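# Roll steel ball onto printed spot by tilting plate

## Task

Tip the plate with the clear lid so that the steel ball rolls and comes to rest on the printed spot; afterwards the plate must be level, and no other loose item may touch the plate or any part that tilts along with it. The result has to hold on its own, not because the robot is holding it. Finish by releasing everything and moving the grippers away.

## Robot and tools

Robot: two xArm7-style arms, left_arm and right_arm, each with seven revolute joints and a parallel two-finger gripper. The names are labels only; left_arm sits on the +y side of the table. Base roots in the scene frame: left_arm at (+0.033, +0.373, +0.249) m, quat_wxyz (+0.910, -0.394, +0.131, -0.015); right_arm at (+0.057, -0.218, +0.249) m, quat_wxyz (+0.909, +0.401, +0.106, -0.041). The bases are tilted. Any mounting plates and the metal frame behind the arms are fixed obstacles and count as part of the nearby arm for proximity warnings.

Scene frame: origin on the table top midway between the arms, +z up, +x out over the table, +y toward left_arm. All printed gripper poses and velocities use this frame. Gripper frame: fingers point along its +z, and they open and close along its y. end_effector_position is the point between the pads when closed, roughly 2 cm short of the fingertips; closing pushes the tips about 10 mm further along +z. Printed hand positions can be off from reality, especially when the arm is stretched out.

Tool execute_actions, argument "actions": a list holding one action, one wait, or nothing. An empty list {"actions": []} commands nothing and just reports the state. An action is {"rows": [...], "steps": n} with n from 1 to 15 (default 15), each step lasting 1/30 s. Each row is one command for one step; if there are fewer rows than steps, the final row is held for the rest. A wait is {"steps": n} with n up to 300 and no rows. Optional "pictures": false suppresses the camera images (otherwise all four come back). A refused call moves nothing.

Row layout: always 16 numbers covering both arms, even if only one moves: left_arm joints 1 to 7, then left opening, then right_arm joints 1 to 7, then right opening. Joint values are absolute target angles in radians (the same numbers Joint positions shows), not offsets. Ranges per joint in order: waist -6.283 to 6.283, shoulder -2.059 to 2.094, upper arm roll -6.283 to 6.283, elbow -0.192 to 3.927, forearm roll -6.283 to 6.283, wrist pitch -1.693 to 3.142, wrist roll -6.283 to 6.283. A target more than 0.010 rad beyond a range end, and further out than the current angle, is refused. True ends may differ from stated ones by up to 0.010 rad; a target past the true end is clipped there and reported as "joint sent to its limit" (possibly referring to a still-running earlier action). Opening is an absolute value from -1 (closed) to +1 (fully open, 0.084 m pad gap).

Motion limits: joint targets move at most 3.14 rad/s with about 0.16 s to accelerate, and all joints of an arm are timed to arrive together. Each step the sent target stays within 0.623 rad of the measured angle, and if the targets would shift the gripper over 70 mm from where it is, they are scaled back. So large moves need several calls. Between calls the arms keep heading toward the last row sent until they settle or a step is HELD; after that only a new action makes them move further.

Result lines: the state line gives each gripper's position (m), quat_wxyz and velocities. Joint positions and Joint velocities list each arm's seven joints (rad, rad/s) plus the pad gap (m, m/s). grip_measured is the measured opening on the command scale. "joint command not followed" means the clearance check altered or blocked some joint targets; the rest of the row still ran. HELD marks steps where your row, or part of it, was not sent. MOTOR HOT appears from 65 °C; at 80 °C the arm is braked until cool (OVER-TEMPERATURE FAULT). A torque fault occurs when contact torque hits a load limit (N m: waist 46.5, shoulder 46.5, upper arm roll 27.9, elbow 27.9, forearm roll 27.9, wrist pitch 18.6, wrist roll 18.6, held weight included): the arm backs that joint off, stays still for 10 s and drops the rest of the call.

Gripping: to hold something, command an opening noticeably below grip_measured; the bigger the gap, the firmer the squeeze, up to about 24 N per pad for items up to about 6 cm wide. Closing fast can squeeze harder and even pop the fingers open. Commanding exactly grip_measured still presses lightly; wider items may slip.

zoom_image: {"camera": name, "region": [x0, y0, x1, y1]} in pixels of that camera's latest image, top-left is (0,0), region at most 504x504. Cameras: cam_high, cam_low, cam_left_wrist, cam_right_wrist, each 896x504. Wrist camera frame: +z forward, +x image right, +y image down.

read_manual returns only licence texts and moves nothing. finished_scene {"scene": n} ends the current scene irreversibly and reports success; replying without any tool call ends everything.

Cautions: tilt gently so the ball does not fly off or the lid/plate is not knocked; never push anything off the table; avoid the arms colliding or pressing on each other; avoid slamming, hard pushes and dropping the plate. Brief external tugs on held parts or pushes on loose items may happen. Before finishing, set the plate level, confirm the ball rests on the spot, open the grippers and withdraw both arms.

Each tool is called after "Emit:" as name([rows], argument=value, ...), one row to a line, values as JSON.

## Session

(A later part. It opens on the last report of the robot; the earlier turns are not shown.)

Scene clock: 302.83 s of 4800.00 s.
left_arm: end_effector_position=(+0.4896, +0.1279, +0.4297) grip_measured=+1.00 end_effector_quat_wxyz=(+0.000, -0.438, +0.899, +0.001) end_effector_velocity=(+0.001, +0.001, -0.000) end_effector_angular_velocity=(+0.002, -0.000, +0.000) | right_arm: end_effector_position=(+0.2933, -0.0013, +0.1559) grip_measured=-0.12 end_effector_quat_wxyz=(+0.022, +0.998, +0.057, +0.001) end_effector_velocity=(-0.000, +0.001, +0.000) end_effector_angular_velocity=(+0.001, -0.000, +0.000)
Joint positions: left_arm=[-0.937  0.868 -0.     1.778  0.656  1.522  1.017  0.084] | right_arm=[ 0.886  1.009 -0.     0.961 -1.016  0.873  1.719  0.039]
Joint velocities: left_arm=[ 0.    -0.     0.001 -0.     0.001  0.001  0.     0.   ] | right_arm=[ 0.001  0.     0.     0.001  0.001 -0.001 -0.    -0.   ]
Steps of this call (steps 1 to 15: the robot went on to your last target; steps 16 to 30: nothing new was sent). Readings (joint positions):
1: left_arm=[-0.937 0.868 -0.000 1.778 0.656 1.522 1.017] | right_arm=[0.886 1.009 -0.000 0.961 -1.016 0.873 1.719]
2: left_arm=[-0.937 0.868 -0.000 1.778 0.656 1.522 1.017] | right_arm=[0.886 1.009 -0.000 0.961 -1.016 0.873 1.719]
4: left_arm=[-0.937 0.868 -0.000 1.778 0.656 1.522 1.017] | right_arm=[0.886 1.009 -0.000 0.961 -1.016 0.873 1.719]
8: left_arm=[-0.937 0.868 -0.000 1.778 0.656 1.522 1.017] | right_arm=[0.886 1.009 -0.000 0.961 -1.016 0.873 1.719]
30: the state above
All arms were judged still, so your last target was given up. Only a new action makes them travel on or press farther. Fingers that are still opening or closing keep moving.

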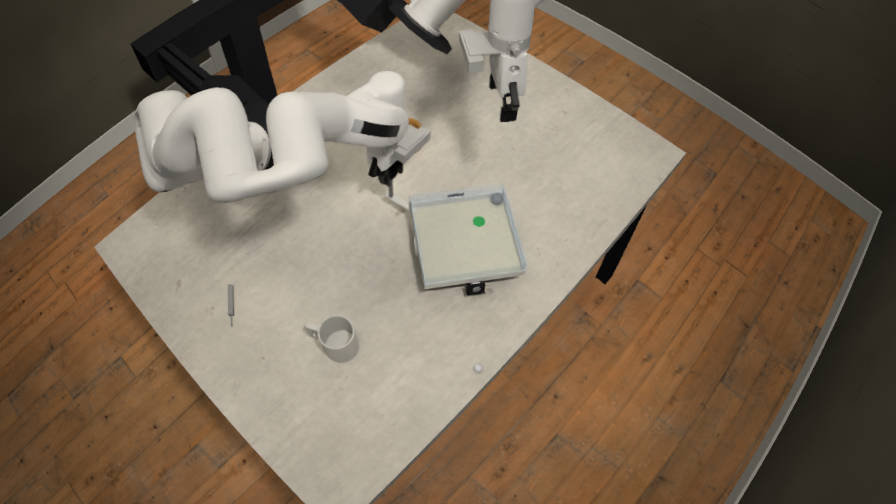

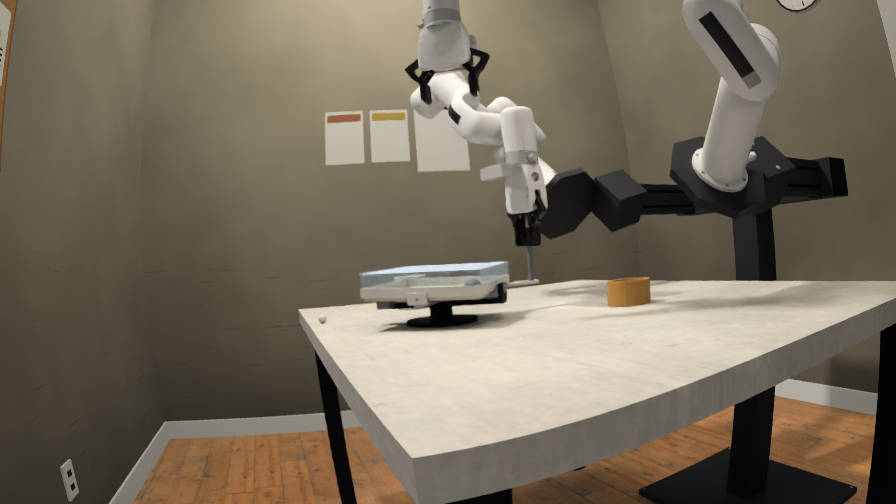

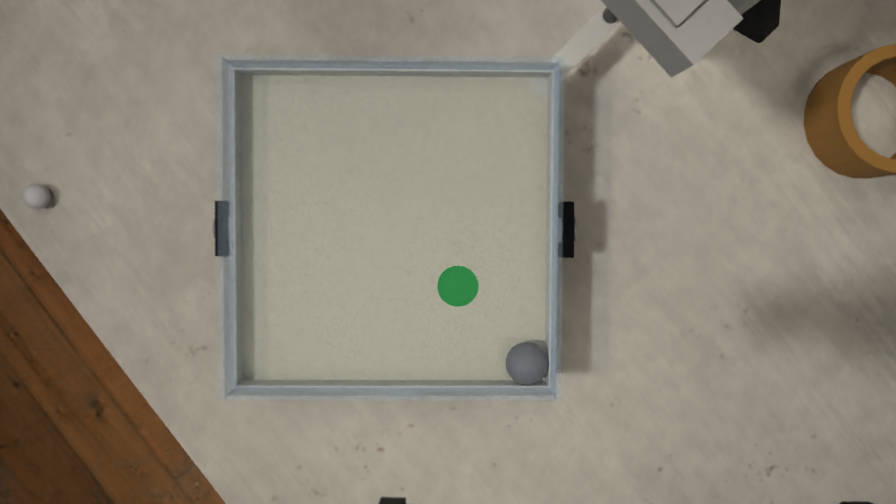

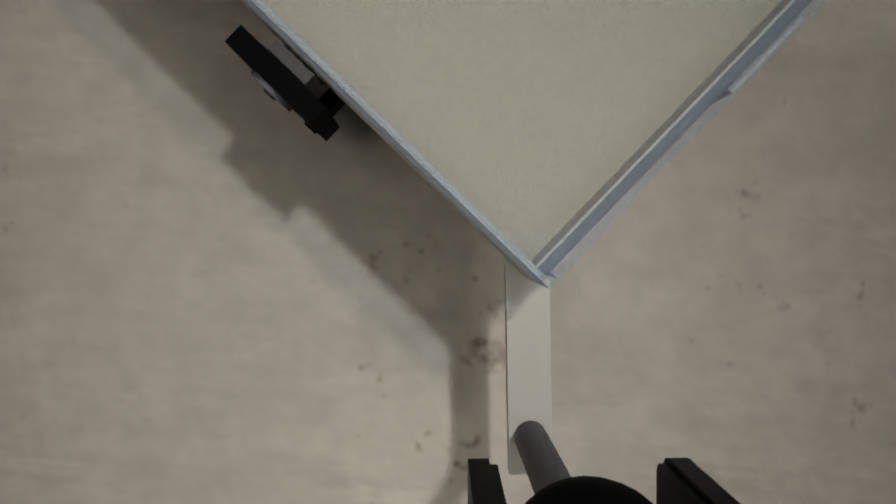

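Emit:
execute_actions([
  {"rows": [[-0.937,0.868,0,1.778,0.656,1.522,1.017,1,0.8555,0.9726,0,0.9184,-1.0623,0.8280,1.7346,-0.5]], "steps": 15},
], pictures=false)

Emit:
execute_actions([
  {"rows": [[-0.937,0.868,0,1.778,0.656,1.522,1.017,1,0.8555,0.9726,0,0.9184,-1.0623,0.8280,1.7346,-0.5]], "steps": 15},
], pictures=true)

Emit:
execute_actions([
  {"rows": [[-0.937,0.868,0,1.778,0.656,1.522,1.017,1,0.8405,0.9559,0,0.8983,-1.0852,0.8063,1.7425,-0.5]], "steps": 15},
], pictures=false)

Emit:
execute_actions([
  {"rows": [[-0.937,0.868,0,1.778,0.656,1.522,1.017,1,0.8405,0.9559,0,0.8983,-1.0852,0.8063,1.7425,-0.5]], "steps": 11},
], pictures=false)

Emit:
execute_actions([
  {"rows": [[-0.937,0.868,0,1.778,0.656,1.522,1.017,1,0.8555,0.9726,0,0.9184,-1.0623,0.8280,1.7346,-0.5]], "steps": 15},
], pictures=true)

Emit:
execute_actions([
  {"rows": [[-0.937,0.868,0,1.778,0.656,1.522,1.017,1,0.8555,0.9726,0,0.9184,-1.0623,0.8280,1.7346,-0.5]], "steps": 15},
], pictures=false)

Emit:
execute_actions([
  {"steps": 60},
], pictures=true)

Scene clock: 330.97 s of 4800.00 s.
left_arm: end_effector_position=(+0.4896, +0.1279, +0.4297) grip_measured=+1.00 end_effector_quat_wxyz=(+0.000, -0.438, +0.899, +0.001) end_effector_velocity=(+0.000, +0.000, -0.000) end_effector_angular_velocity=(-0.000, +0.000, +0.000) | right_arm: end_effector_position=(+0.2940, -0.0044, +0.1564) grip_measured=-0.12 end_effector_quat_wxyz=(-0.001, +0.998, +0.057, +0.000) end_effector_velocity=(+0.001, -0.002, -0.000) end_effector_angular_velocity=(+0.001, -0.000, -0.002)
Joint positions: left_arm=[-0.937  0.868 -0.     1.778  0.656  1.522  1.017  0.084] | right_arm=[ 0.856  0.973  0.001  0.919 -1.062  0.827  1.734  0.039]
Joint velocities: left_arm=[ 0.001 -0.    -0.001  0.     0.    -0.     0.     0.   ] | right_arm=[-0.002 -0.005 -0.001 -0.005 -0.004 -0.002  0.002 -0.   ]
Steps of this call (steps 1 to 90: nothing new was sent; then 24.63 s passed at rest; steps 91 to 105: all 15 steps of this action). Readings (joint positions):
91: left_arm=[-0.937 0.868 0.000 1.778 0.656 1.522 1.017] | right_arm=[0.886 1.009 0.000 0.960 -1.016 0.873 1.720]
92: left_arm=[-0.937 0.868 0.000 1.778 0.656 1.522 1.017] | right_arm=[0.884 1.006 0.000 0.956 -1.021 0.868 1.721]
94: left_arm=[-0.937 0.868 -0.000 1.778 0.656 1.522 1.017] | right_arm=[0.871 0.992 0.001 0.940 -1.039 0.849 1.727]
98: left_arm=[-0.937 0.868 -0.000 1.778 0.656 1.522 1.017] | right_arm=[0.859 0.978 0.001 0.923 -1.057 0.831 1.733]
105: the state above

Scene clock: 331.47 s of 4800.00 s.
left_arm: end_effector_position=(+0.4896, +0.1279, +0.4297) grip_measured=+1.00 end_effector_quat_wxyz=(+0.000, -0.438, +0.899, +0.001) end_effector_velocity=(+0.001, +0.000, +0.000) end_effector_angular_velocity=(-0.001, -0.000, +0.002) | right_arm: end_effector_position=(+0.2941, -0.0049, +0.1563) grip_measured=-0.12 end_effector_quat_wxyz=(-0.000, +0.998, +0.057, +0.000) end_effector_velocity=(+0.000, -0.001, -0.001) end_effector_angular_velocity=(-0.003, +0.001, -0.002)
Joint positions: left_arm=[-0.937  0.868  0.     1.778  0.656  1.522  1.017  0.084] | right_arm=[ 0.856  0.973  0.001  0.918 -1.062  0.828  1.735  0.039]
Joint velocities: left_arm=[ 0.    -0.     0.001  0.001 -0.    -0.001 -0.001  0.   ] | right_arm=[-0.001 -0.    -0.001 -0.     0.001  0.001 -0.    -0.   ]
Steps of this call (steps 1 to 15: all 15 steps of this action). Readings (joint positions):
1: left_arm=[-0.937 0.868 -0.000 1.778 0.656 1.522 1.017] | right_arm=[0.856 0.973 0.001 0.919 -1.062 0.827 1.734]
2: left_arm=[-0.937 0.868 -0.000 1.778 0.656 1.522 1.017] | right_arm=[0.856 0.973 0.001 0.919 -1.062 0.827 1.735]
4: left_arm=[-0.937 0.868 0.000 1.778 0.656 1.522 1.017] | right_arm=[0.856 0.973 0.001 0.919 -1.062 0.827 1.735]
8: left_arm=[-0.937 0.868 -0.000 1.778 0.656 1.522 1.017] | right_arm=[0.856 0.973 0.001 0.918 -1.062 0.827 1.735]
15: the state above

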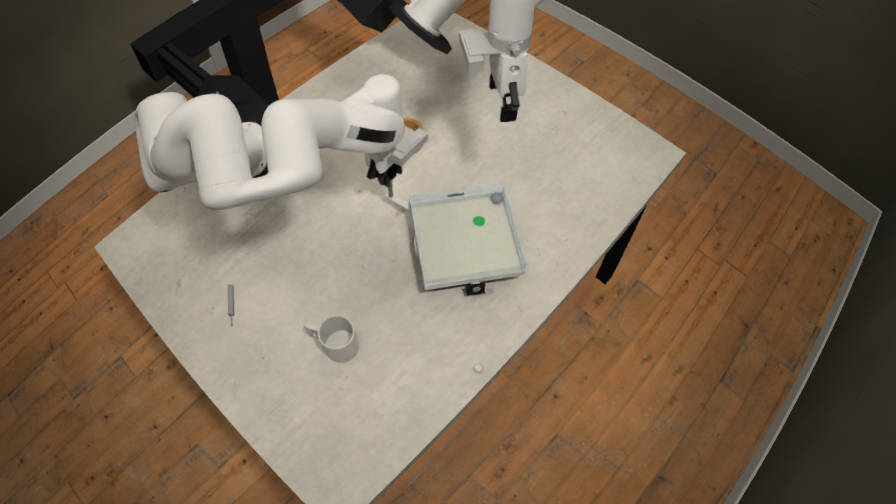

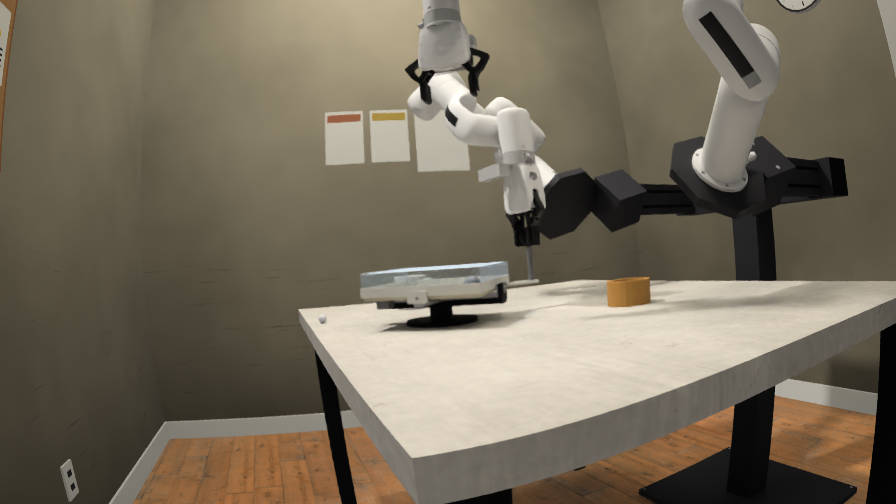

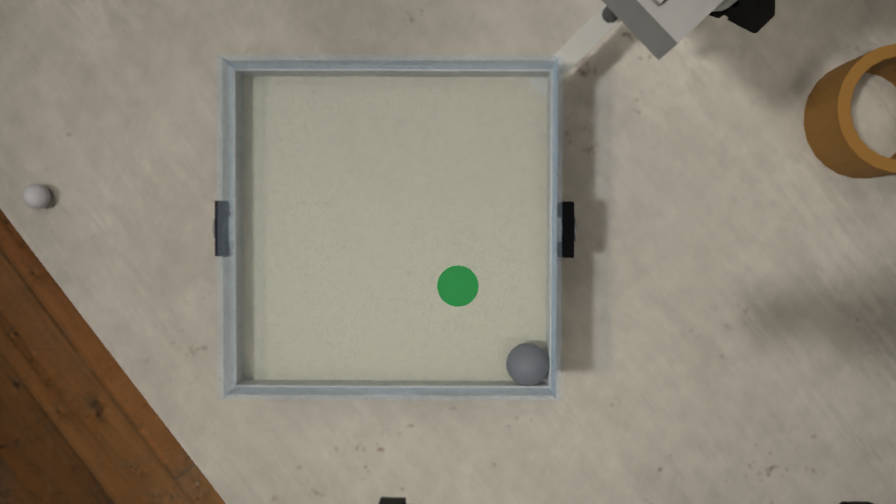

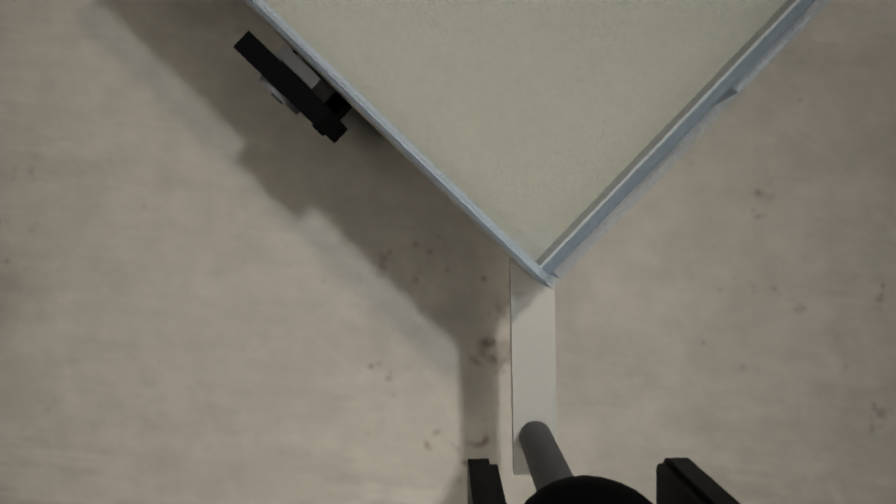

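Scene clock: 331.97 s of 4800.00 s.
left_arm: end_effector_position=(+0.4896, +0.1279, +0.4297) grip_measured=+1.00 end_effector_quat_wxyz=(+0.000, -0.438, +0.899, +0.001) end_effector_velocity=(-0.000, +0.000, +0.000) end_effector_angular_velocity=(+0.001, +0.001, +0.002) | right_arm: end_effector_position=(+0.2945, -0.0070, +0.1562) grip_measured=-0.12 end_effector_quat_wxyz=(-0.011, +0.998, +0.057, -0.000) end_effector_velocity=(+0.001, -0.000, -0.000) end_effector_angular_velocity=(+0.001, +0.000, -0.001)
Joint positions: left_arm=[-0.937  0.868 -0.     1.778  0.656  1.522  1.017  0.084] | right_arm=[ 0.841  0.956  0.     0.898 -1.085  0.806  1.742  0.039]
Joint velocities: left_arm=[ 0.    -0.001 -0.     0.    -0.     0.002 -0.001 -0.   ] | right_arm=[-0.002 -0.001 -0.001 -0.001 -0.002 -0.001  0.001 -0.   ]
Steps of this call (steps 1 to 15: all 15 steps of this action). Readings (joint positions):
1: left_arm=[-0.937 0.868 0.000 1.778 0.656 1.522 1.017] | right_arm=[0.855 0.973 0.001 0.918 -1.063 0.827 1.735]
2: left_arm=[-0.937 0.868 0.000 1.778 0.656 1.522 1.017] | right_arm=[0.854 0.971 0.001 0.916 -1.066 0.824 1.736]
4: left_arm=[-0.937 0.868 0.000 1.778 0.656 1.522 1.017] | right_arm=[0.848 0.964 0.000 0.907 -1.075 0.816 1.739]
8: left_arm=[-0.937 0.868 0.000 1.778 0.656 1.522 1.017] | right_arm=[0.842 0.958 0.000 0.900 -1.083 0.808 1.742]
15: the state above

Scene clock: 332.33 s of 4800.00 s.
left_arm: end_effector_position=(+0.4896, +0.1279, +0.4297) grip_measured=+1.00 end_effector_quat_wxyz=(+0.000, -0.438, +0.899, +0.001) end_effector_velocity=(+0.000, -0.001, +0.000) end_effector_angular_velocity=(-0.003, +0.000, +0.001) | right_arm: end_effector_position=(+0.2945, -0.0070, +0.1561) grip_measured=-0.12 end_effector_quat_wxyz=(-0.011, +0.998, +0.057, -0.000) end_effector_velocity=(-0.000, +0.000, +0.000) end_effector_angular_velocity=(+0.000, +0.001, +0.000)
Joint positions: left_arm=[-0.937  0.868  0.     1.778  0.656  1.522  1.017  0.084] | right_arm=[ 0.841  0.956  0.     0.898 -1.085  0.806  1.742  0.039]
Joint velocities: left_arm=[ 0.     0.     0.     0.001 -0.002 -0.002 -0.     0.   ] | right_arm=[-0.    -0.     0.001 -0.     0.001 -0.    -0.    -0.   ]
Steps of this call (steps 1 to 11: all 11 steps of this action). Readings (joint positions):
1: left_arm=[-0.937 0.868 -0.000 1.778 0.656 1.522 1.017] | right_arm=[0.841 0.956 0.000 0.898 -1.085 0.806 1.742]
2: left_arm=[-0.937 0.868 0.000 1.778 0.656 1.522 1.017] | right_arm=[0.841 0.956 0.000 0.898 -1.085 0.806 1.742]
4: left_arm=[-0.937 0.868 0.000 1.778 0.656 1.522 1.017] | right_arm=[0.841 0.956 0.000 0.898 -1.085 0.806 1.742]
8: left_arm=[-0.937 0.868 -0.000 1.778 0.656 1.522 1.017] | right_arm=[0.841 0.956 0.000 0.898 -1.085 0.806 1.742]
11: the state above

Scene clock: 332.83 s of 4800.00 s.
left_arm: end_effector_position=(+0.4896, +0.1279, +0.4297) grip_measured=+1.00 end_effector_quat_wxyz=(+0.000, -0.438, +0.899, +0.001) end_effector_velocity=(-0.000, -0.001, +0.000) end_effector_angular_velocity=(-0.003, +0.002, -0.001) | right_arm: end_effector_position=(+0.2943, -0.0053, +0.1560) grip_measured=-0.12 end_effector_quat_wxyz=(+0.000, +0.998, +0.057, +0.000) end_effector_velocity=(+0.000, +0.000, +0.000) end_effector_angular_velocity=(-0.002, -0.000, +0.000)
Joint positions: left_arm=[-0.937  0.868  0.     1.778  0.656  1.522  1.017  0.084] | right_arm=[ 0.855  0.972  0.     0.918 -1.062  0.828  1.735  0.039]
Joint velocities: left_arm=[ 0.001 -0.    -0.001  0.    -0.002 -0.001  0.001 -0.   ] | right_arm=[ 0.001  0.002  0.     0.003  0.002  0.002 -0.001  0.   ]
Steps of this call (steps 1 to 15: all 15 steps of this action). Readings (joint positions):
1: left_arm=[-0.937 0.868 -0.000 1.778 0.656 1.522 1.017] | right_arm=[0.841 0.956 0.000 0.898 -1.085 0.807 1.742]
2: left_arm=[-0.937 0.868 0.000 1.778 0.656 1.522 1.017] | right_arm=[0.842 0.958 -0.000 0.901 -1.082 0.810 1.741]
4: left_arm=[-0.937 0.868 0.000 1.778 0.656 1.522 1.017] | right_arm=[0.848 0.965 -0.000 0.908 -1.073 0.818 1.738]
8: left_arm=[-0.937 0.868 0.000 1.778 0.656 1.522 1.017] | right_arm=[0.854 0.971 -0.000 0.916 -1.065 0.826 1.735]
15: the state above

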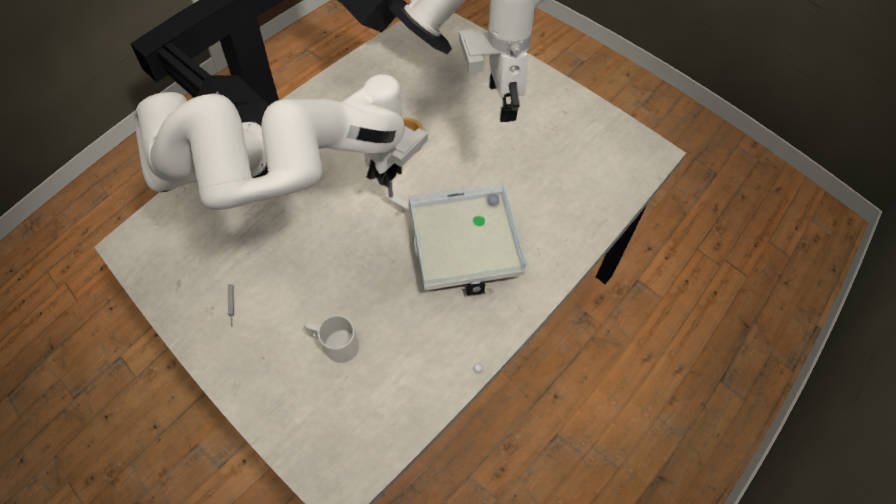

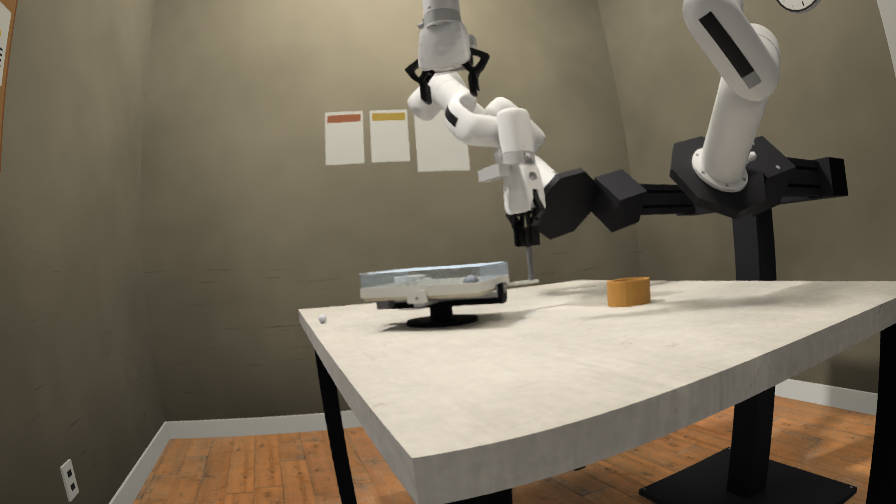

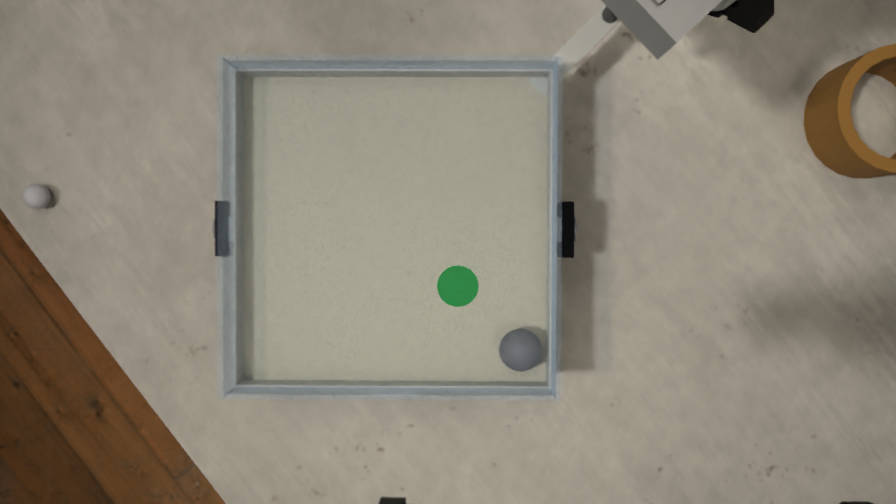

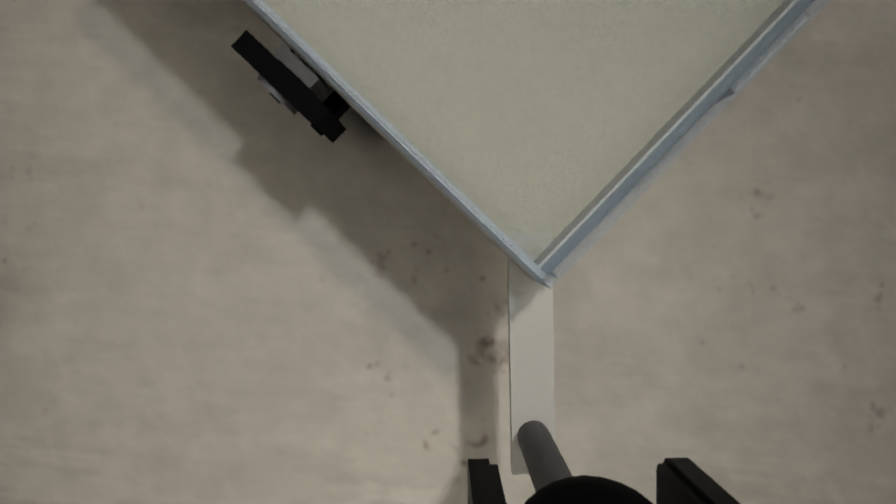

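Scene clock: 333.33 s of 4800.00 s.
left_arm: end_effector_position=(+0.4896, +0.1279, +0.4297) grip_measured=+1.00 end_effector_quat_wxyz=(+0.000, -0.438, +0.899, +0.001) end_effector_velocity=(-0.001, +0.000, -0.001) end_effector_angular_velocity=(+0.003, +0.002, -0.002) | right_arm: end_effector_position=(+0.2944, -0.0052, +0.1560) grip_measured=-0.12 end_effector_quat_wxyz=(+0.000, +0.998, +0.057, +0.000) end_effector_velocity=(+0.000, +0.001, +0.001) end_effector_angular_velocity=(+0.002, -0.001, +0.001)
Joint positions: left_arm=[-0.937  0.868  0.     1.778  0.656  1.522  1.017  0.084] | right_arm=[ 0.856  0.973  0.     0.918 -1.062  0.828  1.735  0.039]
Joint velocities: left_arm=[-0.     0.     0.    -0.001 -0.001  0.002  0.001  0.   ] | right_arm=[ 0.001  0.     0.001  0.001 -0.    -0.    -0.     0.   ]
Steps of this call (steps 1 to 15: all 15 steps of this action). Readings (joint positions):
1: left_arm=[-0.937 0.868 0.000 1.778 0.656 1.522 1.017] | right_arm=[0.855 0.973 0.000 0.918 -1.062 0.828 1.735]
2: left_arm=[-0.937 0.868 -0.000 1.778 0.656 1.522 1.017] | right_arm=[0.855 0.973 0.000 0.918 -1.062 0.828 1.735]
4: left_arm=[-0.937 0.868 0.000 1.778 0.656 1.522 1.017] | right_arm=[0.855 0.973 0.000 0.918 -1.062 0.828 1.735]
8: left_arm=[-0.937 0.868 0.000 1.778 0.656 1.522 1.017] | right_arm=[0.855 0.973 0.000 0.918 -1.062 0.828 1.735]
15: the state above

Scene clock: 335.33 s of 4800.00 s.
left_arm: end_effector_position=(+0.4896, +0.1279, +0.4297) grip_measured=+1.00 end_effector_quat_wxyz=(+0.000, -0.438, +0.899, +0.001) end_effector_velocity=(+0.000, +0.000, -0.000) end_effector_angular_velocity=(+0.001, -0.001, -0.001) | right_arm: end_effector_position=(+0.2945, -0.0052, +0.1561) grip_measured=-0.12 end_effector_quat_wxyz=(-0.000, +0.998, +0.057, +0.000) end_effector_velocity=(-0.000, +0.000, +0.000) end_effector_angular_velocity=(+0.001, -0.001, +0.000)
Joint positions: left_arm=[-0.937  0.868 -0.     1.778  0.656  1.522  1.017  0.084] | right_arm=[ 0.856  0.973  0.     0.918 -1.062  0.828  1.735  0.039]
Joint velocities: left_arm=[-0.     0.    -0.    -0.     0.002  0.     0.    -0.   ] | right_arm=[ 0.    -0.    -0.    -0.    -0.001 -0.001  0.001  0.   ]
Steps of this call (steps 1 to 15: the robot went on to your last target; steps 16 to 60: nothing new was sent). Readings (joint positions):
1: left_arm=[-0.937 0.868 0.000 1.778 0.656 1.522 1.017] | right_arm=[0.856 0.973 0.000 0.918 -1.062 0.828 1.735]
2: left_arm=[-0.937 0.868 0.000 1.778 0.656 1.522 1.017] | right_arm=[0.856 0.973 0.000 0.918 -1.062 0.828 1.735]
4: left_arm=[-0.937 0.868 0.000 1.778 0.656 1.522 1.017] | right_arm=[0.856 0.973 0.000 0.918 -1.062 0.828 1.735]
8: left_arm=[-0.937 0.868 0.000 1.778 0.656 1.522 1.017] | right_arm=[0.856 0.973 0.000 0.918 -1.062 0.828 1.735]
60: the state above
All arms were judged still, so your last target was given up. Only a new action makes them travel on or press farther. Fingers that are still opening or closing keep moving.

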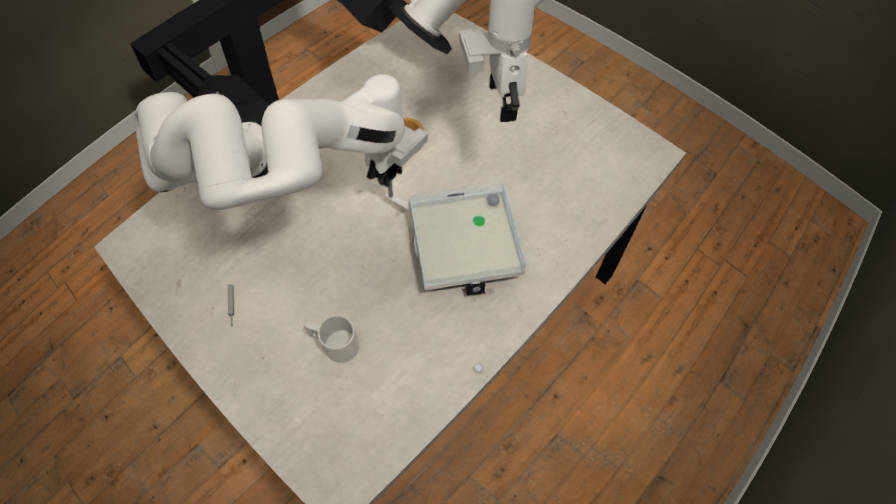

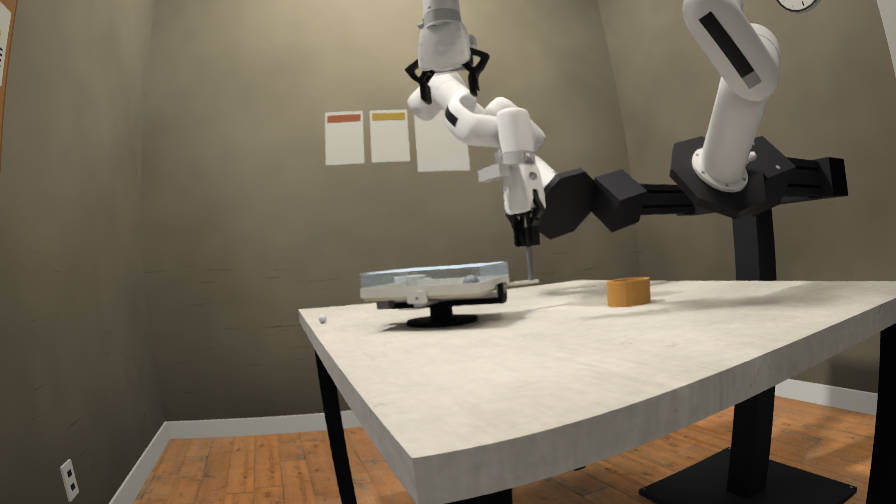

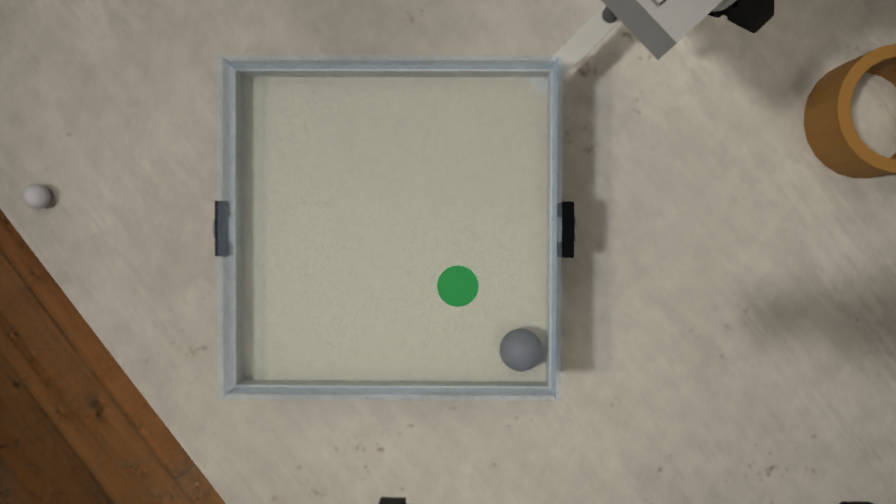

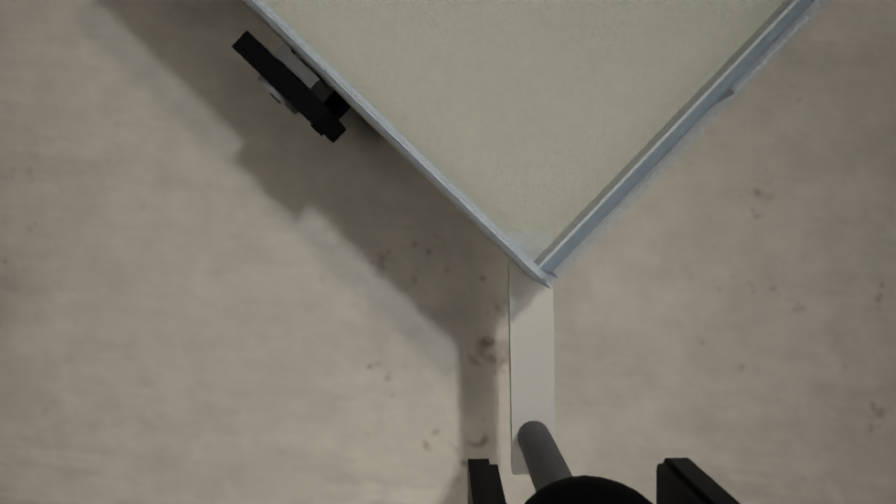

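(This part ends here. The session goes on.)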